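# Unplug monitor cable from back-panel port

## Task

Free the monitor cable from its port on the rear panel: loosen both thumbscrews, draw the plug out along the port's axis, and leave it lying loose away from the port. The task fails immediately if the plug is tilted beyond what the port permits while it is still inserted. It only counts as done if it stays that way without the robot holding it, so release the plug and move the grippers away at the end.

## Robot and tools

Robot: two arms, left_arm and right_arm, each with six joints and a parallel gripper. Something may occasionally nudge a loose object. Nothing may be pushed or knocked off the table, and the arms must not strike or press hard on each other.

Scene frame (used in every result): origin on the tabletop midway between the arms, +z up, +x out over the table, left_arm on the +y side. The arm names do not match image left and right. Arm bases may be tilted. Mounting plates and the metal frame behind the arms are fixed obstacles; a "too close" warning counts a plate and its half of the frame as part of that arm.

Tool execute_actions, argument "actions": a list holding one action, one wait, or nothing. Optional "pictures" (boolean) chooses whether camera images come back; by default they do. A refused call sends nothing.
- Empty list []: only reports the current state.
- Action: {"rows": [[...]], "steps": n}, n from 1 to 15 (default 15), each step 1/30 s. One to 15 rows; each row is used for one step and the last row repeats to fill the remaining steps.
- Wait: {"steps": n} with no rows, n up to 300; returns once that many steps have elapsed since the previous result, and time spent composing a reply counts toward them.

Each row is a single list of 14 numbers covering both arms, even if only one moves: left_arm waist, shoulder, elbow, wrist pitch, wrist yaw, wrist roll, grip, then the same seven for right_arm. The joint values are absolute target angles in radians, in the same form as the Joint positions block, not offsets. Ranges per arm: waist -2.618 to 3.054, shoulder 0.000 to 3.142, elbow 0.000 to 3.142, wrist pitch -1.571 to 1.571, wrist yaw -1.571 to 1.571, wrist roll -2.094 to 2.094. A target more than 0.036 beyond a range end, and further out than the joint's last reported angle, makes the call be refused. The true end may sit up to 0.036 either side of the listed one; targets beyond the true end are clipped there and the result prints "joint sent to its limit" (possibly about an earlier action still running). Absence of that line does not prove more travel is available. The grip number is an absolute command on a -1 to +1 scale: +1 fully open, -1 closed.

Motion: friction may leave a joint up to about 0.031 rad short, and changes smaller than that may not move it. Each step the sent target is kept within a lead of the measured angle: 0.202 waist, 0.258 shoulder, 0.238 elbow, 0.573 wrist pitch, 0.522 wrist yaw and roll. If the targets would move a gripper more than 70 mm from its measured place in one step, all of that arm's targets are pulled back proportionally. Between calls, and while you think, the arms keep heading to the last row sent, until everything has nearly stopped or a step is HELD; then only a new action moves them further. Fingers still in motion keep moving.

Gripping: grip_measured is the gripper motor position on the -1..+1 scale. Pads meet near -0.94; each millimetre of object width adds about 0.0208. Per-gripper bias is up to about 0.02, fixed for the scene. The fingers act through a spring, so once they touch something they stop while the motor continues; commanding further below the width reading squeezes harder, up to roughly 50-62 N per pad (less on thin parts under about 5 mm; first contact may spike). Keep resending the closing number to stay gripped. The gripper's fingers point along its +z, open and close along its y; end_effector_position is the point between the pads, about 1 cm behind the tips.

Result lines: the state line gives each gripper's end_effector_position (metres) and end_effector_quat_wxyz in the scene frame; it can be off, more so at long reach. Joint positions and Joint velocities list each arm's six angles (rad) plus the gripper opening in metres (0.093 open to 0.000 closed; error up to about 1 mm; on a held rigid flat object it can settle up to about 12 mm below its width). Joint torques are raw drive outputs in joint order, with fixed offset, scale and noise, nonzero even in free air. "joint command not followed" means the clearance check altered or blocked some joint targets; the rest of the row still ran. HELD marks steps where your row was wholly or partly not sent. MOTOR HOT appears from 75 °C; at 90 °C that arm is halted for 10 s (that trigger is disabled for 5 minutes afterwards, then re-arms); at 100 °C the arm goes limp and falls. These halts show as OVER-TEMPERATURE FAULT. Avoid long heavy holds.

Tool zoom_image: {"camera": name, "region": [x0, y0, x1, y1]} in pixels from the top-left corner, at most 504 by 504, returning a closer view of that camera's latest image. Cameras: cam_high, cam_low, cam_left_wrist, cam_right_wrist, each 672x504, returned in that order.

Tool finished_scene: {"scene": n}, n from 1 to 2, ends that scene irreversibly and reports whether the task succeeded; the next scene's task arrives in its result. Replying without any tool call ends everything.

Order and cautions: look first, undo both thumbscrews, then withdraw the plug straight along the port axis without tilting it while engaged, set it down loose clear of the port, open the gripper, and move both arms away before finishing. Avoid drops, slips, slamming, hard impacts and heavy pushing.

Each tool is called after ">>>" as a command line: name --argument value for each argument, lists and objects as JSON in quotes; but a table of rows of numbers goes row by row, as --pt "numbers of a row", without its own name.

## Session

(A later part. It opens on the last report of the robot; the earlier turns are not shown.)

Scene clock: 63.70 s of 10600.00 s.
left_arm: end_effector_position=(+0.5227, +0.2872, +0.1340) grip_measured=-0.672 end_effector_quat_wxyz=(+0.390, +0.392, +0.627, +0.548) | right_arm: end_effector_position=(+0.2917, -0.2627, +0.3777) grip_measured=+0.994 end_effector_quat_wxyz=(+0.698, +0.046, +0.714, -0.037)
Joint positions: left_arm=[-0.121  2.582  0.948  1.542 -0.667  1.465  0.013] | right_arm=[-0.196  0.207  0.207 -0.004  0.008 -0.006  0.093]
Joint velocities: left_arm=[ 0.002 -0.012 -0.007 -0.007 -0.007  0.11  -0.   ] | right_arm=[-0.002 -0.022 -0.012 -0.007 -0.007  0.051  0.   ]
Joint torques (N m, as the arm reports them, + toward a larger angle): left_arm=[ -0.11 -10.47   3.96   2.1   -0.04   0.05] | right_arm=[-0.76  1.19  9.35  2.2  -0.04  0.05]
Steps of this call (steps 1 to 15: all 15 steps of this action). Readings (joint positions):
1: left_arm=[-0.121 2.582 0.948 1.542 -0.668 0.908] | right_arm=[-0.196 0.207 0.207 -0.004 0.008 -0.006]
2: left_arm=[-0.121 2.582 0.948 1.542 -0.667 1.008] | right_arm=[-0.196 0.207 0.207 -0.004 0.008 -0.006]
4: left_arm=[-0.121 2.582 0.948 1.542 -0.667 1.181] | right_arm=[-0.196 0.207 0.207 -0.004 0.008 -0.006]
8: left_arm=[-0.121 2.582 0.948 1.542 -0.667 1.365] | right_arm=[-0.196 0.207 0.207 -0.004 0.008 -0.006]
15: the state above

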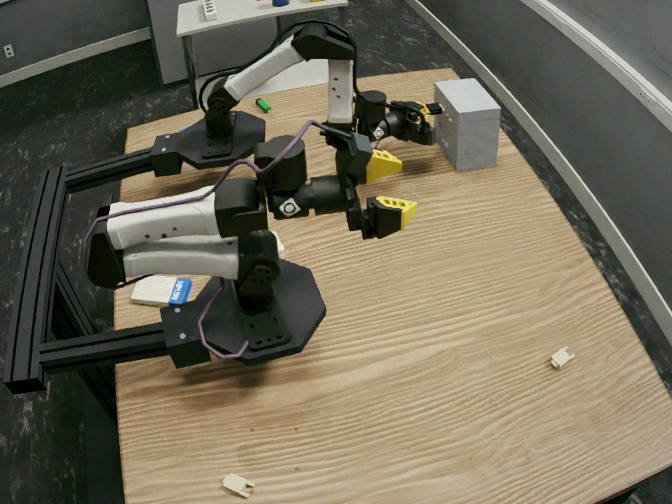

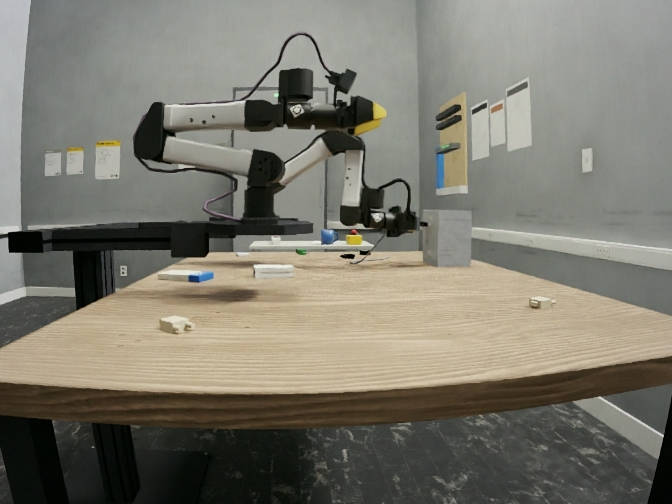

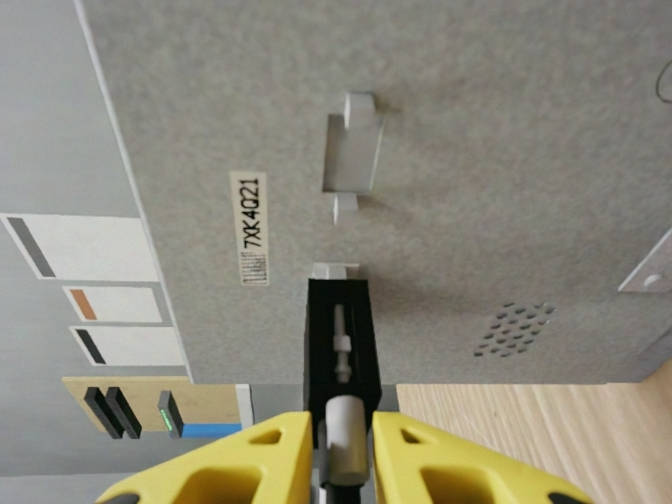

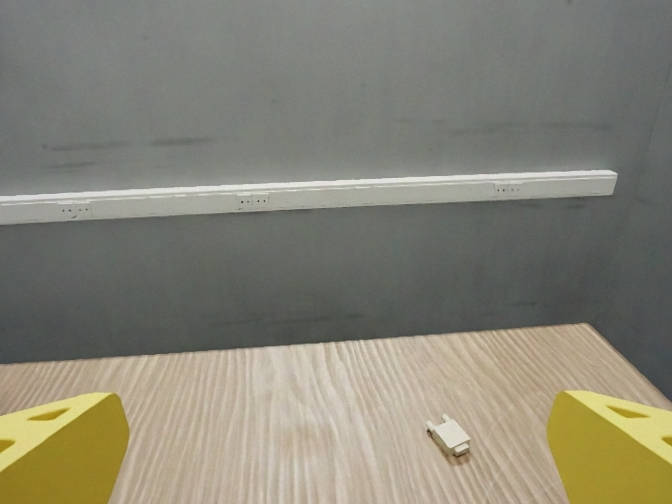

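>>> execute_actions --actions '[{"rows":[[-0.122,2.585,0.955,1.528,-0.665,2,-0.64,-0.2,0.2,0.2,0,0,0,1]],"steps":10}]' --pictures false

>>> execute_actions --actions '[{"rows":[[-0.122,2.585,0.955,1.528,-0.665,1.9,-0.92,-0.2,0.2,0.2,0,0,0,1],[-0.122,2.585,0.955,1.528,-0.665,0.7,-0.92,-0.2,0.2,0.2,0,0,0,1]]}]' --pictures false

>>> execute_actions --actions '[{"rows":[[-0.122,2.585,0.955,1.528,-0.665,0.83,-0.64,-0.2,0.2,0.2,0,0,0,1],[-0.122,2.585,0.955,1.528,-0.665,2.03,-0.64,-0.2,0.2,0.2,0,0,0,1]]}]' --pictures false

>>> execute_actions --actions '[{"rows":[[-0.122,2.585,0.955,1.528,-0.665,1.9,-0.92,-0.2,0.2,0.2,0,0,0,1],[-0.122,2.585,0.955,1.528,-0.665,0.7,-0.92,-0.2,0.2,0.2,0,0,0,1]]}]' --pictures false

>>> execute_actions --actions '[{"rows":[[-0.122,2.585,0.955,1.528,-0.665,0.83,-0.64,-0.2,0.2,0.2,0,0,0,1],[-0.122,2.585,0.955,1.528,-0.665,2.03,-0.64,-0.2,0.2,0.2,0,0,0,1]]}]' --pictures false

>>> execute_actions --actions '[{"rows":[[-0.122,2.585,0.955,1.528,-0.665,1.9,-0.92,-0.2,0.2,0.2,0,0,0,1],[-0.122,2.585,0.955,1.528,-0.665,0.7,-0.92,-0.2,0.2,0.2,0,0,0,1]]}]' --pictures false

>>> execute_actions --actions '[{"rows":[[-0.122,2.585,0.955,1.528,-0.665,0.83,-0.64,-0.2,0.2,0.2,0,0,0,1],[-0.122,2.585,0.955,1.528,-0.665,2.03,-0.64,-0.2,0.2,0.2,0,0,0,1]]}]' --pictures false

>>> execute_actions --actions '[{"rows":[[-0.122,2.585,0.955,1.528,-0.665,1.9,-0.92,-0.2,0.2,0.2,0,0,0,1],[-0.122,2.585,0.955,1.528,-0.665,0.7,-0.92,-0.2,0.2,0.2,0,0,0,1]]}]' --pictures false

>>> execute_actions --actions '[{"rows":[[-0.122,2.585,0.955,1.528,-0.665,0.83,-0.64,-0.2,0.2,0.2,0,0,0,1],[-0.122,2.585,0.955,1.528,-0.665,2.03,-0.64,-0.2,0.2,0.2,0,0,0,1]]}]' --pictures false

>>> execute_actions --actions '[{"rows":[[-0.122,2.585,0.955,1.528,-0.665,1.9,-0.92,-0.2,0.2,0.2,0,0,0,1],[-0.122,2.585,0.955,1.528,-0.665,0.7,-0.92,-0.2,0.2,0.2,0,0,0,1]]}]' --pictures false

>>> execute_actions --actions '[{"rows":[[-0.122,2.585,0.955,1.528,-0.665,0.83,-0.64,-0.2,0.2,0.2,0,0,0,1],[-0.122,2.585,0.955,1.528,-0.665,2.03,-0.64,-0.2,0.2,0.2,0,0,0,1]]}]' --pictures false

>>> execute_actions --actions '[{"rows":[[-0.122,2.585,0.955,1.528,-0.665,1.9,-0.92,-0.2,0.2,0.2,0,0,0,1],[-0.122,2.585,0.955,1.528,-0.665,0.7,-0.92,-0.2,0.2,0.2,0,0,0,1]]}]' --pictures false

>>> execute_actions --actions '[{"rows":[[-0.122,2.585,0.955,1.528,-0.665,0.83,-0.64,-0.2,0.2,0.2,0,0,0,1],[-0.122,2.585,0.955,1.528,-0.665,2.03,-0.64,-0.2,0.2,0.2,0,0,0,1]]}]' --pictures false

>>> execute_actions --actions '[{"rows":[[-0.122,2.585,0.955,1.528,-0.665,1.9,-0.92,-0.2,0.2,0.2,0,0,0,1],[-0.122,2.585,0.955,1.528,-0.665,0.7,-0.92,-0.2,0.2,0.2,0,0,0,1]]}]' --pictures false

>>> execute_actions --actions '[{"rows":[[-0.122,2.585,0.955,1.528,-0.665,0.83,-0.64,-0.2,0.2,0.2,0,0,0,1],[-0.122,2.585,0.955,1.528,-0.665,2.03,-0.64,-0.2,0.2,0.2,0,0,0,1]]}]' --pictures false

>>> execute_actions --actions '[{"rows":[[-0.122,2.585,0.955,1.528,-0.665,1.9,-0.92,-0.2,0.2,0.2,0,0,0,1],[-0.122,2.585,0.955,1.528,-0.665,0.7,-0.92,-0.2,0.2,0.2,0,0,0,1]]}]' --pictures false

>>> execute_actions --actions '[{"rows":[[-0.122,2.585,0.955,1.528,-0.665,0.83,-0.64,-0.2,0.2,0.2,0,0,0,1],[-0.122,2.585,0.955,1.528,-0.665,2.03,-0.64,-0.2,0.2,0.2,0,0,0,1]]}]' --pictures false

>>> execute_actions --actions '[{"rows":[[-0.122,2.585,0.955,1.528,-0.665,1.9,-0.92,-0.2,0.2,0.2,0,0,0,1],[-0.122,2.585,0.955,1.528,-0.665,0.7,-0.92,-0.2,0.2,0.2,0,0,0,1]]}]' --pictures false

>>> execute_actions --actions '[{"rows":[[-0.122,2.585,0.955,1.528,-0.665,0.83,-0.64,-0.2,0.2,0.2,0,0,0,1],[-0.122,2.585,0.955,1.528,-0.665,2.03,-0.64,-0.2,0.2,0.2,0,0,0,1]]}]' --pictures false

>>> execute_actions --actions '[{"rows":[[-0.122,2.585,0.955,1.528,-0.665,1.9,-0.92,-0.2,0.2,0.2,0,0,0,1],[-0.122,2.585,0.955,1.528,-0.665,0.7,-0.92,-0.2,0.2,0.2,0,0,0,1]]}]' --pictures false

>>> execute_actions --actions '[{"rows":[[-0.122,2.585,0.955,1.528,-0.665,0.83,-0.64,-0.2,0.2,0.2,0,0,0,1],[-0.122,2.585,0.955,1.528,-0.665,1.5,-0.64,-0.2,0.2,0.2,0,0,0,1]]}]'

>>> zoom_image --camera "cam_left_wrist" --region '[230,250,450,500]'

Scene clock: 85.47 s of 10600.00 s.
left_arm: end_effector_position=(+0.5226, +0.2871, +0.1319) grip_measured=-0.642 end_effector_quat_wxyz=(+0.249, +0.531, +0.519, +0.621) | right_arm: end_effector_position=(+0.2917, -0.2627, +0.3777) grip_measured=+0.994 end_effector_quat_wxyz=(+0.698, +0.046, +0.714, -0.037)
Joint positions: left_arm=[-0.121  2.582  0.948  1.532 -0.666  1.933  0.014] | right_arm=[-0.196  0.207  0.207 -0.004  0.008 -0.006  0.093]
Joint velocities: left_arm=[-0.017  0.002 -0.007 -0.066  0.037  0.388  0.   ] | right_arm=[-0.007 -0.012  0.007  0.037 -0.022  0.051  0.   ]
Joint torques (N m, as the arm reports them, + toward a larger angle): left_arm=[ -0.16 -10.48   3.99   2.09  -0.01   0.09] | right_arm=[-0.86  1.2   9.44  2.18  0.01 -0.03]
Steps of this call (steps 1 to 30: the robot went on to your last target; steps 31 to 90: nothing new was sent; then 18.43 s passed at rest; steps 91 to 100: all 10 steps of this action). Readings (joint positions):
91: left_arm=[-0.121 2.582 0.948 1.542 -0.667 1.571] | right_arm=[-0.196 0.207 0.207 -0.004 0.008 -0.006]
92: left_arm=[-0.121 2.582 0.948 1.541 -0.667 1.656] | right_arm=[-0.196 0.207 0.207 -0.004 0.008 -0.006]
94: left_arm=[-0.121 2.582 0.948 1.537 -0.667 1.777] | right_arm=[-0.196 0.207 0.207 -0.004 0.008 -0.006]
98: left_arm=[-0.121 2.582 0.948 1.533 -0.667 1.902] | right_arm=[-0.196 0.207 0.207 -0.004 0.008 -0.006]
100: the state above

Scene clock: 85.97 s of 10600.00 s.
left_arm: end_effector_position=(+0.5226, +0.2875, +0.1338) grip_measured=-0.907 end_effector_quat_wxyz=(+0.540, +0.178, +0.719, +0.400) | right_arm: end_effector_position=(+0.2917, -0.2627, +0.3777) grip_measured=+0.994 end_effector_quat_wxyz=(+0.698, +0.046, +0.714, -0.037)
Joint positions: left_arm=[-0.121  2.582  0.948  1.541 -0.669  0.833  0.002] | right_arm=[-0.196  0.207  0.207 -0.004  0.008 -0.006  0.093]
Joint velocities: left_arm=[-0.002  0.002  0.002  0.022  0.022 -0.696 -0.   ] | right_arm=[-0.012 -0.012  0.007  0.022  0.081 -0.007  0.   ]
Joint torques (N m, as the arm reports them, + toward a larger angle): left_arm=[ -0.1  -10.46   4.03   2.01   0.02  -0.23] | right_arm=[-0.85  1.32  9.32  2.2  -0.02  0.02]
Steps of this call (steps 1 to 15: all 15 steps of this action). Readings (joint positions):
1: left_arm=[-0.121 2.582 0.948 1.531 -0.666 1.931] | right_arm=[-0.196 0.207 0.207 -0.004 0.008 -0.006]
2: left_arm=[-0.121 2.582 0.948 1.530 -0.665 1.846] | right_arm=[-0.196 0.207 0.207 -0.004 0.008 -0.006]
4: left_arm=[-0.121 2.582 0.948 1.531 -0.665 1.646] | right_arm=[-0.196 0.207 0.207 -0.004 0.008 -0.006]
8: left_arm=[-0.121 2.582 0.948 1.535 -0.664 1.253] | right_arm=[-0.196 0.207 0.207 -0.004 0.008 -0.006]
15: the state above

Scene clock: 86.47 s of 10600.00 s.
left_arm: end_effector_position=(+0.5227, +0.2869, +0.1322) grip_measured=-0.642 end_effector_quat_wxyz=(+0.257, +0.525, +0.525, +0.619) | right_arm: end_effector_position=(+0.2917, -0.2627, +0.3777) grip_measured=+0.994 end_effector_quat_wxyz=(+0.698, +0.046, +0.714, -0.037)
Joint positions: left_arm=[-0.121  2.582  0.948  1.533 -0.665  1.912  0.014] | right_arm=[-0.196  0.207  0.207 -0.004  0.008 -0.006  0.093]
Joint velocities: left_arm=[-0.002  0.002 -0.002 -0.007 -0.022  0.755  0.   ] | right_arm=[ 0.007 -0.012  0.017 -0.007 -0.022  0.007 -0.   ]
Joint torques (N m, as the arm reports them, + toward a larger angle): left_arm=[ -0.22 -10.4    3.97   2.14  -0.08   0.05] | right_arm=[-0.77  1.29  9.63  2.18  0.03  0.02]
Steps of this call (steps 1 to 15: all 15 steps of this action). Readings (joint positions):
1: left_arm=[-0.121 2.582 0.948 1.542 -0.667 0.829] | right_arm=[-0.196 0.207 0.207 -0.004 0.008 -0.006]
2: left_arm=[-0.121 2.582 0.948 1.542 -0.665 0.911] | right_arm=[-0.196 0.207 0.207 -0.004 0.008 -0.006]
4: left_arm=[-0.121 2.582 0.948 1.540 -0.665 1.111] | right_arm=[-0.196 0.207 0.207 -0.004 0.008 -0.006]
8: left_arm=[-0.121 2.582 0.948 1.538 -0.665 1.508] | right_arm=[-0.196 0.207 0.207 -0.004 0.008 -0.006]
15: the state above

Scene clock: 86.97 s of 10600.00 s.
left_arm: end_effector_position=(+0.5226, +0.2876, +0.1340) grip_measured=-0.907 end_effector_quat_wxyz=(+0.541, +0.176, +0.719, +0.399) | right_arm: end_effector_position=(+0.2917, -0.2627, +0.3777) grip_measured=+0.994 end_effector_quat_wxyz=(+0.698, +0.046, +0.714, -0.037)
Joint positions: left_arm=[-0.121  2.582  0.948  1.542 -0.67   0.829  0.002] | right_arm=[-0.196  0.207  0.207 -0.004  0.008 -0.006  0.093]
Joint velocities: left_arm=[ 0.002 -0.012 -0.022  0.022 -0.007 -0.696  0.   ] | right_arm=[-0.007  0.017 -0.022 -0.051 -0.037  0.022 -0.   ]
Joint torques (N m, as the arm reports them, + toward a larger angle): left_arm=[ -0.25 -10.4    4.04   1.99   0.01  -0.23] | right_arm=[-0.68  1.36  9.51  2.17 -0.02  0.02]
Steps of this call (steps 1 to 15: all 15 steps of this action). Readings (joint positions):
1: left_arm=[-0.121 2.582 0.948 1.532 -0.665 1.915] | right_arm=[-0.196 0.207 0.207 -0.004 0.008 -0.006]
2: left_arm=[-0.121 2.582 0.948 1.531 -0.664 1.831] | right_arm=[-0.196 0.207 0.207 -0.004 0.008 -0.006]
4: left_arm=[-0.121 2.582 0.948 1.531 -0.664 1.631] | right_arm=[-0.196 0.207 0.207 -0.004 0.008 -0.006]
8: left_arm=[-0.121 2.582 0.948 1.535 -0.664 1.238] | right_arm=[-0.196 0.207 0.207 -0.004 0.008 -0.006]
15: the state above

Scene clock: 87.47 s of 10600.00 s.
left_arm: end_effector_position=(+0.5227, +0.2869, +0.1321) grip_measured=-0.642 end_effector_quat_wxyz=(+0.257, +0.525, +0.525, +0.619) | right_arm: end_effector_position=(+0.2917, -0.2627, +0.3777) grip_measured=+0.994 end_effector_quat_wxyz=(+0.698, +0.046, +0.714, -0.037)
Joint positions: left_arm=[-0.121  2.582  0.948  1.533 -0.665  1.911  0.014] | right_arm=[-0.196  0.207  0.207 -0.004  0.008 -0.006  0.093]
Joint velocities: left_arm=[ 0.002 -0.002  0.007 -0.066  0.007  0.755  0.   ] | right_arm=[ 0.012  0.012  0.022 -0.037 -0.007 -0.007 -0.   ]
Joint torques (N m, as the arm reports them, + toward a larger angle): left_arm=[ -0.29 -10.38   4.03   2.11  -0.04   0.08] | right_arm=[-0.78  1.37  9.33  2.15 -0.01  0.02]
Steps of this call (steps 1 to 15: all 15 steps of this action). Readings (joint positions):
1: left_arm=[-0.121 2.582 0.948 1.542 -0.667 0.825] | right_arm=[-0.196 0.207 0.207 -0.004 0.008 -0.006]
2: left_arm=[-0.121 2.582 0.948 1.543 -0.665 0.907] | right_arm=[-0.196 0.207 0.207 -0.004 0.008 -0.006]
4: left_arm=[-0.121 2.582 0.948 1.540 -0.665 1.107] | right_arm=[-0.196 0.207 0.207 -0.004 0.008 -0.006]
8: left_arm=[-0.121 2.582 0.948 1.538 -0.665 1.504] | right_arm=[-0.196 0.207 0.207 -0.004 0.008 -0.006]
15: the state above

Scene clock: 87.97 s of 10600.00 s.
left_arm: end_effector_position=(+0.5227, +0.2874, +0.1339) grip_measured=-0.907 end_effector_quat_wxyz=(+0.541, +0.176, +0.719, +0.399) | right_arm: end_effector_position=(+0.2917, -0.2627, +0.3777) grip_measured=+0.994 end_effector_quat_wxyz=(+0.698, +0.046, +0.714, -0.037)
Joint positions: left_arm=[-0.121  2.582  0.948  1.541 -0.669  0.829  0.002] | right_arm=[-0.196  0.207  0.207 -0.004  0.008 -0.006  0.093]
Joint velocities: left_arm=[-0.002 -0.012  0.012  0.007 -0.095 -0.696  0.001] | right_arm=[ 0.007 -0.012  0.012 -0.007 -0.095 -0.022 -0.   ]
Joint torques (N m, as the arm reports them, + toward a larger angle): left_arm=[ -0.18 -10.35   4.01   1.98   0.    -0.27] | right_arm=[-0.92  1.38  9.36  2.14 -0.02 -0.04]
Steps of this call (steps 1 to 15: all 15 steps of this action). Readings (joint positions):
1: left_arm=[-0.121 2.582 0.948 1.532 -0.665 1.914] | right_arm=[-0.196 0.207 0.207 -0.004 0.008 -0.006]
2: left_arm=[-0.121 2.582 0.948 1.531 -0.664 1.830] | right_arm=[-0.196 0.207 0.207 -0.004 0.008 -0.006]
4: left_arm=[-0.121 2.582 0.948 1.531 -0.664 1.630] | right_arm=[-0.196 0.207 0.207 -0.004 0.008 -0.006]
8: left_arm=[-0.121 2.582 0.948 1.535 -0.664 1.237] | right_arm=[-0.196 0.207 0.207 -0.004 0.008 -0.006]
15: the state above

Scene clock: 88.47 s of 10600.00 s.
left_arm: end_effector_position=(+0.5227, +0.2869, +0.1321) grip_measured=-0.642 end_effector_quat_wxyz=(+0.257, +0.525, +0.525, +0.619) | right_arm: end_effector_position=(+0.2917, -0.2627, +0.3777) grip_measured=+0.994 end_effector_quat_wxyz=(+0.698, +0.046, +0.714, -0.037)
Joint positions: left_arm=[-0.121  2.582  0.948  1.533 -0.665  1.911  0.014] | right_arm=[-0.196  0.207  0.207 -0.004  0.008 -0.006  0.093]
Joint velocities: left_arm=[-0.002  0.017  0.002 -0.051  0.022  0.784 -0.002] | right_arm=[-0.007 -0.007  0.007  0.066 -0.007  0.081  0.001]
Joint torques (N m, as the arm reports them, + toward a larger angle): left_arm=[ -0.07 -10.34   3.95   2.09  -0.04   0.13] | right_arm=[-0.76  1.32  9.3   2.16  0.05 -0.01]
Steps of this call (steps 1 to 15: all 15 steps of this action). Readings (joint positions):
1: left_arm=[-0.121 2.582 0.948 1.542 -0.667 0.825] | right_arm=[-0.196 0.207 0.207 -0.004 0.008 -0.006]
2: left_arm=[-0.121 2.582 0.948 1.542 -0.665 0.908] | right_arm=[-0.196 0.207 0.207 -0.004 0.008 -0.006]
4: left_arm=[-0.121 2.582 0.948 1.540 -0.665 1.107] | right_arm=[-0.196 0.207 0.207 -0.004 0.008 -0.006]
8: left_arm=[-0.121 2.582 0.948 1.538 -0.665 1.504] | right_arm=[-0.196 0.207 0.207 -0.004 0.008 -0.006]
15: the state above

Scene clock: 88.97 s of 10600.00 s.
left_arm: end_effector_position=(+0.5227, +0.2874, +0.1339) grip_measured=-0.907 end_effector_quat_wxyz=(+0.541, +0.176, +0.719, +0.399) | right_arm: end_effector_position=(+0.2917, -0.2627, +0.3777) grip_measured=+0.994 end_effector_quat_wxyz=(+0.698, +0.046, +0.714, -0.037)
Joint positions: left_arm=[-0.121  2.582  0.948  1.541 -0.669  0.829  0.002] | right_arm=[-0.196  0.207  0.207 -0.004  0.008 -0.006  0.093]
Joint velocities: left_arm=[-0.017  0.012 -0.002 -0.095  0.066 -0.769 -0.   ] | right_arm=[-0.017  0.002  0.007 -0.095  0.022 -0.022  0.   ]
Joint torques (N m, as the arm reports them, + toward a larger angle): left_arm=[ -0.05 -10.46   3.94   1.96   0.01  -0.27] | right_arm=[-0.74  1.21  9.56  2.21  0.02  0.03]
Steps of this call (steps 1 to 15: all 15 steps of this action). Readings (joint positions):
1: left_arm=[-0.121 2.582 0.948 1.532 -0.665 1.914] | right_arm=[-0.196 0.207 0.207 -0.004 0.008 -0.006]
2: left_arm=[-0.121 2.582 0.948 1.531 -0.664 1.830] | right_arm=[-0.196 0.207 0.207 -0.004 0.008 -0.006]
4: left_arm=[-0.121 2.582 0.948 1.531 -0.664 1.630] | right_arm=[-0.196 0.207 0.207 -0.004 0.008 -0.006]
8: left_arm=[-0.121 2.582 0.948 1.535 -0.664 1.237] | right_arm=[-0.196 0.207 0.207 -0.004 0.008 -0.006]
15: the state above

Scene clock: 89.47 s of 10600.00 s.
left_arm: end_effector_position=(+0.5227, +0.2869, +0.1322) grip_measured=-0.642 end_effector_quat_wxyz=(+0.257, +0.525, +0.525, +0.619) | right_arm: end_effector_position=(+0.2917, -0.2627, +0.3777) grip_measured=+0.994 end_effector_quat_wxyz=(+0.698, +0.046, +0.714, -0.037)
Joint positions: left_arm=[-0.121  2.582  0.948  1.533 -0.665  1.911  0.014] | right_arm=[-0.196  0.207  0.207 -0.004  0.008 -0.006  0.093]
Joint velocities: left_arm=[ 0.007 -0.002 -0.002  0.022  0.11   0.681  0.   ] | right_arm=[-0.012 -0.017  0.007 -0.051  0.066  0.037  0.001]
Joint torques (N m, as the arm reports them, + toward a larger angle): left_arm=[ -0.3  -10.42   4.06   2.1   -0.06   0.07] | right_arm=[-0.84  1.21  9.35  2.25  0.05 -0.01]
Steps of this call (steps 1 to 15: all 15 steps of this action). Readings (joint positions):
1: left_arm=[-0.121 2.582 0.948 1.542 -0.667 0.825] | right_arm=[-0.196 0.207 0.207 -0.004 0.008 -0.006]
2: left_arm=[-0.121 2.582 0.948 1.543 -0.665 0.908] | right_arm=[-0.196 0.207 0.207 -0.004 0.008 -0.006]
4: left_arm=[-0.121 2.582 0.948 1.540 -0.665 1.107] | right_arm=[-0.196 0.207 0.207 -0.004 0.008 -0.006]
8: left_arm=[-0.121 2.582 0.948 1.538 -0.665 1.504] | right_arm=[-0.196 0.207 0.207 -0.004 0.008 -0.006]
15: the state above

Scene clock: 89.97 s of 10600.00 s.
left_arm: end_effector_position=(+0.5227, +0.2874, +0.1339) grip_measured=-0.907 end_effector_quat_wxyz=(+0.541, +0.176, +0.719, +0.399) | right_arm: end_effector_position=(+0.2917, -0.2627, +0.3777) grip_measured=+0.994 end_effector_quat_wxyz=(+0.698, +0.046, +0.714, -0.037)
Joint positions: left_arm=[-0.121  2.582  0.948  1.541 -0.669  0.829  0.002] | right_arm=[-0.196  0.207  0.207 -0.004  0.008 -0.006  0.093]
Joint velocities: left_arm=[ 0.002  0.007  0.007 -0.037 -0.095 -0.681 -0.001] | right_arm=[-0.002  0.007 -0.002  0.007  0.022  0.007 -0.   ]
Joint torques (N m, as the arm reports them, + toward a larger angle): left_arm=[ -0.09 -10.48   3.94   2.04   0.03  -0.25] | right_arm=[-0.81  1.1   9.38  2.21  0.01  0.01]
Steps of this call (steps 1 to 15: all 15 steps of this action). Readings (joint positions):
1: left_arm=[-0.121 2.582 0.948 1.532 -0.665 1.914] | right_arm=[-0.196 0.207 0.207 -0.004 0.008 -0.006]
2: left_arm=[-0.121 2.582 0.948 1.531 -0.664 1.830] | right_arm=[-0.196 0.207 0.207 -0.004 0.008 -0.006]
4: left_arm=[-0.121 2.582 0.948 1.531 -0.664 1.630] | right_arm=[-0.196 0.207 0.207 -0.004 0.008 -0.006]
8: left_arm=[-0.121 2.582 0.948 1.535 -0.664 1.237] | right_arm=[-0.196 0.207 0.207 -0.004 0.008 -0.006]
15: the state above

Scene clock: 90.47 s of 10600.00 s.
left_arm: end_effector_position=(+0.5227, +0.2869, +0.1322) grip_measured=-0.642 end_effector_quat_wxyz=(+0.257, +0.525, +0.525, +0.619) | right_arm: end_effector_position=(+0.2917, -0.2627, +0.3777) grip_measured=+0.994 end_effector_quat_wxyz=(+0.698, +0.046, +0.714, -0.037)
Joint positions: left_arm=[-0.121  2.582  0.948  1.533 -0.665  1.911  0.014] | right_arm=[-0.196  0.207  0.207 -0.004  0.008 -0.006  0.093]
Joint velocities: left_arm=[-0.002 -0.002  0.007 -0.11   0.007  0.74  -0.   ] | right_arm=[-0.012 -0.032  0.012 -0.051  0.037 -0.051 -0.   ]
Joint torques (N m, as the arm reports them, + toward a larger angle): left_arm=[ -0.1  -10.48   3.95   2.17  -0.08   0.11] | right_arm=[-0.67  1.21  9.39  2.15  0.03  0.03]
Steps of this call (steps 1 to 15: all 15 steps of this action). Readings (joint positions):
1: left_arm=[-0.121 2.582 0.948 1.542 -0.667 0.825] | right_arm=[-0.196 0.207 0.207 -0.004 0.008 -0.006]
2: left_arm=[-0.121 2.582 0.948 1.543 -0.665 0.908] | right_arm=[-0.196 0.207 0.207 -0.004 0.008 -0.006]
4: left_arm=[-0.121 2.582 0.948 1.540 -0.665 1.107] | right_arm=[-0.196 0.207 0.207 -0.004 0.008 -0.006]
8: left_arm=[-0.121 2.582 0.948 1.538 -0.665 1.505] | right_arm=[-0.196 0.207 0.207 -0.004 0.008 -0.006]
15: the state above

Scene clock: 90.97 s of 10600.00 s.
left_arm: end_effector_position=(+0.5226, +0.2875, +0.1339) grip_measured=-0.907 end_effector_quat_wxyz=(+0.541, +0.176, +0.719, +0.399) | right_arm: end_effector_position=(+0.2917, -0.2627, +0.3777) grip_measured=+0.994 end_effector_quat_wxyz=(+0.698, +0.046, +0.714, -0.037)
Joint positions: left_arm=[-0.121  2.582  0.948  1.541 -0.669  0.829  0.002] | right_arm=[-0.196  0.207  0.207 -0.004  0.008 -0.006  0.093]
Joint velocities: left_arm=[-0.002  0.002 -0.007 -0.007 -0.037 -0.725  0.   ] | right_arm=[ 0.002  0.007  0.002  0.037 -0.081 -0.051 -0.001]
Joint torques (N m, as the arm reports them, + toward a larger angle): left_arm=[ -0.26 -10.46   4.     2.     0.08  -0.27] | right_arm=[-0.56  1.34  9.44  2.19  0.04  0.1 ]
Steps of this call (steps 1 to 15: all 15 steps of this action). Readings (joint positions):
1: left_arm=[-0.121 2.582 0.948 1.532 -0.665 1.914] | right_arm=[-0.196 0.207 0.207 -0.004 0.008 -0.006]
2: left_arm=[-0.121 2.582 0.948 1.531 -0.665 1.830] | right_arm=[-0.196 0.207 0.207 -0.004 0.008 -0.006]
4: left_arm=[-0.121 2.582 0.948 1.531 -0.664 1.630] | right_arm=[-0.196 0.207 0.207 -0.004 0.008 -0.006]
8: left_arm=[-0.121 2.582 0.948 1.535 -0.664 1.237] | right_arm=[-0.196 0.207 0.207 -0.004 0.008 -0.006]
15: the state above

Scene clock: 91.47 s of 10600.00 s.
left_arm: end_effector_position=(+0.5227, +0.2869, +0.1322) grip_measured=-0.642 end_effector_quat_wxyz=(+0.257, +0.525, +0.525, +0.619) | right_arm: end_effector_position=(+0.2917, -0.2627, +0.3777) grip_measured=+0.994 end_effector_quat_wxyz=(+0.698, +0.046, +0.714, -0.037)
Joint positions: left_arm=[-0.121  2.582  0.948  1.533 -0.665  1.911  0.014] | right_arm=[-0.196  0.207  0.207 -0.004  0.008 -0.006  0.093]
Joint velocities: left_arm=[ 0.002  0.012  0.007 -0.007 -0.081  0.667  0.001] | right_arm=[-0.017  0.002 -0.007  0.037 -0.022 -0.11   0.   ]
Joint torques (N m, as the arm reports them, + toward a larger angle): left_arm=[ -0.14 -10.42   3.96   2.12  -0.04   0.07] | right_arm=[-0.65  1.21  9.4   2.19  0.06  0.02]
Steps of this call (steps 1 to 15: all 15 steps of this action). Readings (joint positions):
1: left_arm=[-0.121 2.582 0.948 1.542 -0.667 0.826] | right_arm=[-0.196 0.207 0.207 -0.004 0.008 -0.006]
2: left_arm=[-0.121 2.582 0.948 1.543 -0.665 0.908] | right_arm=[-0.196 0.207 0.207 -0.004 0.008 -0.006]
4: left_arm=[-0.121 2.582 0.948 1.540 -0.665 1.107] | right_arm=[-0.196 0.207 0.207 -0.004 0.008 -0.006]
8: left_arm=[-0.121 2.582 0.948 1.538 -0.665 1.505] | right_arm=[-0.196 0.207 0.207 -0.004 0.008 -0.006]
15: the state above

Scene clock: 91.97 s of 10600.00 s.
left_arm: end_effector_position=(+0.5226, +0.2875, +0.1339) grip_measured=-0.907 end_effector_quat_wxyz=(+0.541, +0.176, +0.719, +0.399) | right_arm: end_effector_position=(+0.2917, -0.2627, +0.3777) grip_measured=+0.994 end_effector_quat_wxyz=(+0.698, +0.046, +0.714, -0.037)
Joint positions: left_arm=[-0.121  2.582  0.948  1.541 -0.669  0.829  0.002] | right_arm=[-0.196  0.207  0.207 -0.004  0.008 -0.006  0.093]
Joint velocities: left_arm=[-0.007 -0.002  0.002  0.007  0.081 -0.725  0.001] | right_arm=[-0.002 -0.002 -0.012  0.022 -0.037  0.022  0.001]
Joint torques (N m, as the arm reports them, + toward a larger angle): left_arm=[ -0.26 -10.37   3.89   1.96   0.01  -0.3 ] | right_arm=[-0.87  1.15  9.51  2.15  0.    0.01]
Steps of this call (steps 1 to 15: all 15 steps of this action). Readings (joint positions):
1: left_arm=[-0.121 2.582 0.948 1.532 -0.665 1.914] | right_arm=[-0.196 0.207 0.207 -0.004 0.008 -0.006]
2: left_arm=[-0.121 2.582 0.948 1.531 -0.664 1.830] | right_arm=[-0.196 0.207 0.207 -0.004 0.008 -0.006]
4: left_arm=[-0.121 2.582 0.948 1.531 -0.664 1.630] | right_arm=[-0.196 0.207 0.207 -0.004 0.008 -0.006]
8: left_arm=[-0.121 2.582 0.948 1.535 -0.664 1.237] | right_arm=[-0.196 0.207 0.207 -0.004 0.008 -0.006]
15: the state above

Scene clock: 92.47 s of 10600.00 s.
left_arm: end_effector_position=(+0.5227, +0.2869, +0.1322) grip_measured=-0.642 end_effector_quat_wxyz=(+0.257, +0.525, +0.525, +0.619) | right_arm: end_effector_position=(+0.2917, -0.2627, +0.3777) grip_measured=+0.994 end_effector_quat_wxyz=(+0.698, +0.046, +0.714, -0.037)
Joint positions: left_arm=[-0.121  2.582  0.948  1.533 -0.665  1.911  0.014] | right_arm=[-0.196  0.207  0.207 -0.004  0.008 -0.006  0.093]
Joint velocities: left_arm=[-0.002  0.002  0.007 -0.051 -0.022  0.725 -0.   ] | right_arm=[-0.017 -0.002  0.017  0.022  0.007 -0.007 -0.   ]
Joint torques (N m, as the arm reports them, + toward a larger angle): left_arm=[ -0.35 -10.46   3.96   2.16  -0.03   0.06] | right_arm=[-0.94  1.32  9.44  2.19  0.06  0.04]
Steps of this call (steps 1 to 15: all 15 steps of this action). Readings (joint positions):
1: left_arm=[-0.121 2.582 0.948 1.542 -0.667 0.826] | right_arm=[-0.196 0.207 0.207 -0.004 0.008 -0.006]
2: left_arm=[-0.121 2.582 0.948 1.543 -0.665 0.908] | right_arm=[-0.196 0.207 0.207 -0.004 0.008 -0.006]
4: left_arm=[-0.121 2.582 0.948 1.540 -0.665 1.107] | right_arm=[-0.196 0.207 0.207 -0.004 0.008 -0.006]
8: left_arm=[-0.121 2.582 0.948 1.538 -0.665 1.505] | right_arm=[-0.196 0.207 0.207 -0.004 0.008 -0.006]
15: the state above

Scene clock: 92.97 s of 10600.00 s.
left_arm: end_effector_position=(+0.5226, +0.2875, +0.1340) grip_measured=-0.907 end_effector_quat_wxyz=(+0.541, +0.176, +0.719, +0.399) | right_arm: end_effector_position=(+0.2917, -0.2627, +0.3777) grip_measured=+0.994 end_effector_quat_wxyz=(+0.698, +0.046, +0.714, -0.037)
Joint positions: left_arm=[-0.121  2.582  0.948  1.542 -0.669  0.829  0.002] | right_arm=[-0.196  0.207  0.207 -0.004  0.008 -0.006  0.093]
Joint velocities: left_arm=[-0.002 -0.002  0.002 -0.037 -0.007 -0.681 -0.   ] | right_arm=[-0.007  0.007  0.017  0.007 -0.007 -0.037  0.   ]
Joint torques (N m, as the arm reports them, + toward a larger angle): left_arm=[ -0.18 -10.41   4.06   1.97   0.05  -0.25] | right_arm=[-0.71  1.18  9.26  2.16  0.04  0.  ]
Steps of this call (steps 1 to 15: all 15 steps of this action). Readings (joint positions):
1: left_arm=[-0.121 2.582 0.948 1.532 -0.665 1.914] | right_arm=[-0.196 0.207 0.207 -0.004 0.008 -0.006]
2: left_arm=[-0.121 2.582 0.948 1.531 -0.665 1.830] | right_arm=[-0.196 0.207 0.207 -0.004 0.008 -0.006]
4: left_arm=[-0.121 2.582 0.948 1.531 -0.664 1.630] | right_arm=[-0.196 0.207 0.207 -0.004 0.008 -0.006]
8: left_arm=[-0.121 2.582 0.948 1.535 -0.664 1.237] | right_arm=[-0.196 0.207 0.207 -0.004 0.008 -0.006]
15: the state above

Scene clock: 93.47 s of 10600.00 s.
left_arm: end_effector_position=(+0.5227, +0.2869, +0.1321) grip_measured=-0.642 end_effector_quat_wxyz=(+0.257, +0.525, +0.525, +0.619) | right_arm: end_effector_position=(+0.2917, -0.2627, +0.3777) grip_measured=+0.994 end_effector_quat_wxyz=(+0.698, +0.046, +0.714, -0.037)
Joint positions: left_arm=[-0.121  2.582  0.948  1.533 -0.665  1.911  0.014] | right_arm=[-0.196  0.207  0.207 -0.004  0.008 -0.006  0.093]
Joint velocities: left_arm=[ 0.002 -0.017  0.007 -0.007  0.022  0.755  0.001] | right_arm=[ 0.007 -0.017 -0.002  0.022 -0.066 -0.081  0.001]
Joint torques (N m, as the arm reports them, + toward a larger angle): left_arm=[ -0.04 -10.32   3.91   2.15  -0.03   0.06] | right_arm=[-1.03  1.18  9.54  2.12 -0.03  0.05]
Steps of this call (steps 1 to 15: all 15 steps of this action). Readings (joint positions):
1: left_arm=[-0.121 2.582 0.948 1.542 -0.667 0.826] | right_arm=[-0.196 0.207 0.207 -0.004 0.008 -0.006]
2: left_arm=[-0.121 2.582 0.948 1.543 -0.665 0.908] | right_arm=[-0.196 0.207 0.207 -0.004 0.008 -0.006]
4: left_arm=[-0.121 2.582 0.948 1.540 -0.665 1.107] | right_arm=[-0.196 0.207 0.207 -0.004 0.008 -0.006]
8: left_arm=[-0.121 2.582 0.948 1.538 -0.665 1.505] | right_arm=[-0.196 0.207 0.207 -0.004 0.008 -0.006]
15: the state above

Scene clock: 93.97 s of 10600.00 s.
left_arm: end_effector_position=(+0.5226, +0.2875, +0.1340) grip_measured=-0.907 end_effector_quat_wxyz=(+0.541, +0.176, +0.719, +0.399) | right_arm: end_effector_position=(+0.2917, -0.2627, +0.3777) grip_measured=+0.994 end_effector_quat_wxyz=(+0.698, +0.046, +0.714, -0.037)
Joint positions: left_arm=[-0.121  2.582  0.948  1.542 -0.669  0.83   0.002] | right_arm=[-0.196  0.207  0.207 -0.004  0.008 -0.006  0.093]
Joint velocities: left_arm=[ 0.012 -0.012 -0.002  0.022 -0.007 -0.725  0.   ] | right_arm=[ 0.022 -0.002  0.002 -0.037 -0.051 -0.037  0.   ]
Joint torques (N m, as the arm reports them, + toward a larger angle): left_arm=[ -0.18 -10.52   4.15   1.99   0.03  -0.33] | right_arm=[-0.96  1.2   9.28  2.14  0.02  0.02]
Steps of this call (steps 1 to 15: all 15 steps of this action). Readings (joint positions):
1: left_arm=[-0.121 2.582 0.948 1.532 -0.665 1.914] | right_arm=[-0.196 0.207 0.207 -0.004 0.008 -0.006]
2: left_arm=[-0.121 2.582 0.948 1.531 -0.665 1.830] | right_arm=[-0.196 0.207 0.207 -0.004 0.008 -0.006]
4: left_arm=[-0.121 2.582 0.948 1.531 -0.664 1.630] | right_arm=[-0.196 0.207 0.207 -0.004 0.008 -0.006]
8: left_arm=[-0.121 2.582 0.948 1.535 -0.664 1.237] | right_arm=[-0.196 0.207 0.207 -0.004 0.008 -0.006]
15: the state above

Scene clock: 94.47 s of 10600.00 s.
left_arm: end_effector_position=(+0.5227, +0.2869, +0.1321) grip_measured=-0.642 end_effector_quat_wxyz=(+0.257, +0.525, +0.525, +0.619) | right_arm: end_effector_position=(+0.2917, -0.2627, +0.3777) grip_measured=+0.994 end_effector_quat_wxyz=(+0.698, +0.046, +0.714, -0.037)
Joint positions: left_arm=[-0.121  2.582  0.948  1.533 -0.665  1.911  0.014] | right_arm=[-0.196  0.207  0.207 -0.004  0.008 -0.006  0.093]
Joint velocities: left_arm=[ 0.007 -0.007  0.002 -0.022  0.066  0.681 -0.   ] | right_arm=[ 0.007 -0.017  0.007 -0.051 -0.007  0.022 -0.001]
Joint torques (N m, as the arm reports them, + toward a larger angle): left_arm=[ -0.23 -10.39   4.09   2.13  -0.02   0.1 ] | right_arm=[-0.59  1.17  9.29  2.15  0.04  0.02]
Steps of this call (steps 1 to 15: all 15 steps of this action). Readings (joint positions):
1: left_arm=[-0.121 2.582 0.948 1.542 -0.667 0.826] | right_arm=[-0.196 0.207 0.207 -0.004 0.008 -0.006]
2: left_arm=[-0.121 2.582 0.948 1.543 -0.665 0.908] | right_arm=[-0.196 0.207 0.207 -0.004 0.008 -0.006]
4: left_arm=[-0.121 2.582 0.948 1.540 -0.665 1.107] | right_arm=[-0.196 0.207 0.207 -0.004 0.008 -0.006]
8: left_arm=[-0.121 2.582 0.948 1.538 -0.665 1.505] | right_arm=[-0.196 0.207 0.207 -0.004 0.008 -0.006]
15: the state above

Scene clock: 94.97 s of 10600.00 s.
left_arm: end_effector_position=(+0.5226, +0.2875, +0.1340) grip_measured=-0.907 end_effector_quat_wxyz=(+0.541, +0.176, +0.719, +0.399) | right_arm: end_effector_position=(+0.2917, -0.2627, +0.3777) grip_measured=+0.994 end_effector_quat_wxyz=(+0.698, +0.046, +0.714, -0.037)
Joint positions: left_arm=[-0.121  2.582  0.948  1.542 -0.669  0.83   0.002] | right_arm=[-0.196  0.207  0.207 -0.004  0.008 -0.006  0.093]
Joint velocities: left_arm=[ 0.007 -0.002 -0.022  0.007  0.037 -0.74   0.001] | right_arm=[-0.007  0.002 -0.007  0.007 -0.007 -0.022 -0.   ]
Joint torques (N m, as the arm reports them, + toward a larger angle): left_arm=[ -0.13 -10.38   3.91   2.03  -0.02  -0.31] | right_arm=[-0.65  1.35  9.5   2.22  0.01  0.06]
Steps of this call (steps 1 to 15: all 15 steps of this action). Readings (joint positions):
1: left_arm=[-0.121 2.582 0.948 1.532 -0.665 1.914] | right_arm=[-0.196 0.207 0.207 -0.004 0.008 -0.006]
2: left_arm=[-0.121 2.582 0.948 1.531 -0.665 1.830] | right_arm=[-0.196 0.207 0.207 -0.004 0.008 -0.006]
4: left_arm=[-0.121 2.582 0.948 1.531 -0.664 1.630] | right_arm=[-0.196 0.207 0.207 -0.004 0.008 -0.006]
8: left_arm=[-0.121 2.582 0.948 1.535 -0.664 1.237] | right_arm=[-0.196 0.207 0.207 -0.004 0.008 -0.006]
15: the state above

Scene clock: 95.47 s of 10600.00 s.
left_arm: end_effector_position=(+0.5228, +0.2869, +0.1332) grip_measured=-0.642 end_effector_quat_wxyz=(+0.391, +0.392, +0.629, +0.546) | right_arm: end_effector_position=(+0.2917, -0.2627, +0.3777) grip_measured=+0.994 end_effector_quat_wxyz=(+0.698, +0.046, +0.714, -0.037)
Joint positions: left_arm=[-0.121  2.582  0.948  1.538 -0.665  1.458  0.014] | right_arm=[-0.196  0.207  0.207 -0.004  0.008 -0.006  0.093]
Joint velocities: left_arm=[-0.002  0.017  0.002 -0.022 -0.081  0.198 -0.   ] | right_arm=[-0.012 -0.012 -0.012 -0.022 -0.007  0.022  0.001]
Joint torques (N m, as the arm reports them, + toward a larger angle): left_arm=[ -0.23 -10.32   3.98   2.04  -0.03   0.06] | right_arm=[-0.72  1.26  9.35  2.16 -0.03  0.04]
Steps of this call (steps 1 to 15: all 15 steps of this action). Readings (joint positions):
1: left_arm=[-0.121 2.582 0.948 1.542 -0.667 0.826] | right_arm=[-0.196 0.207 0.207 -0.004 0.008 -0.006]
2: left_arm=[-0.121 2.582 0.948 1.543 -0.665 0.908] | right_arm=[-0.196 0.207 0.207 -0.004 0.008 -0.006]
4: left_arm=[-0.121 2.582 0.948 1.539 -0.665 1.103] | right_arm=[-0.196 0.207 0.207 -0.004 0.008 -0.006]
8: left_arm=[-0.121 2.582 0.948 1.538 -0.665 1.333] | right_arm=[-0.196 0.207 0.207 -0.004 0.008 -0.006]
15: the state above

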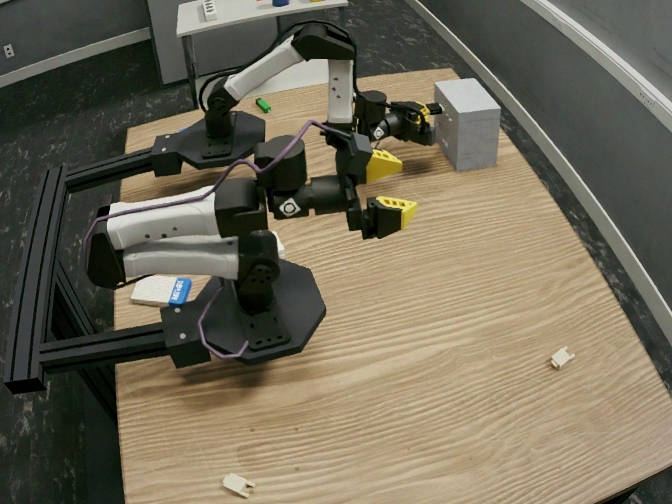

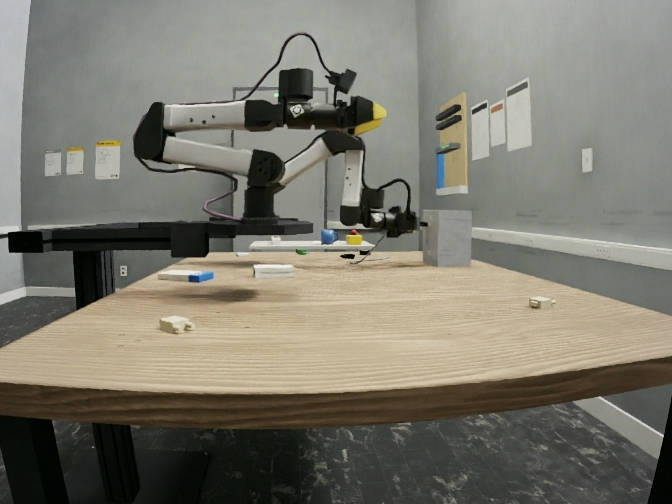

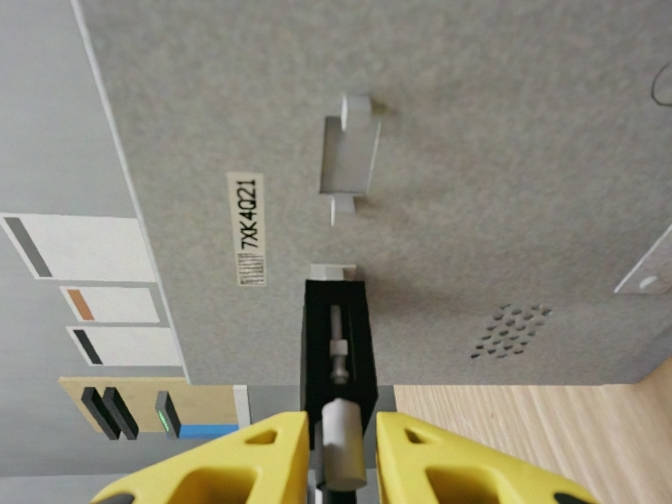

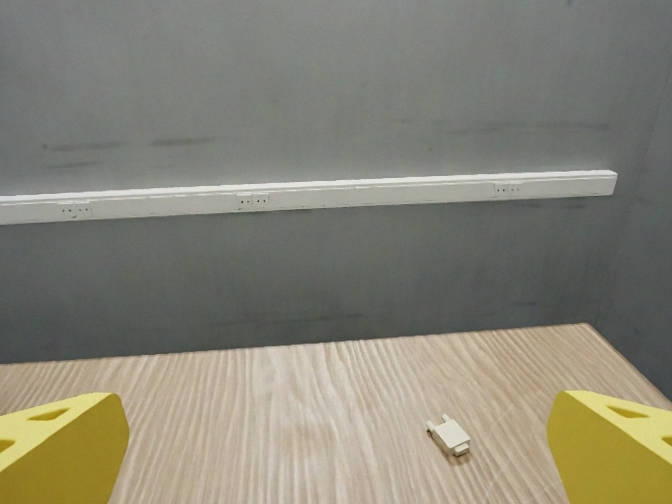

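Region (230, 250, 450, 500) of cam_left_wrist's 672x504 image, scaled by 2.016, with more detail than that image has; it fills the left 444 columns of this view, and the rest is white.

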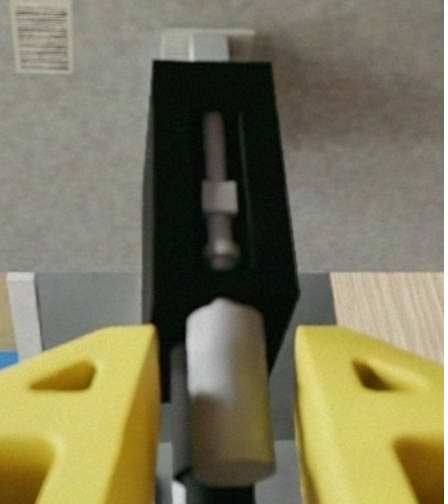

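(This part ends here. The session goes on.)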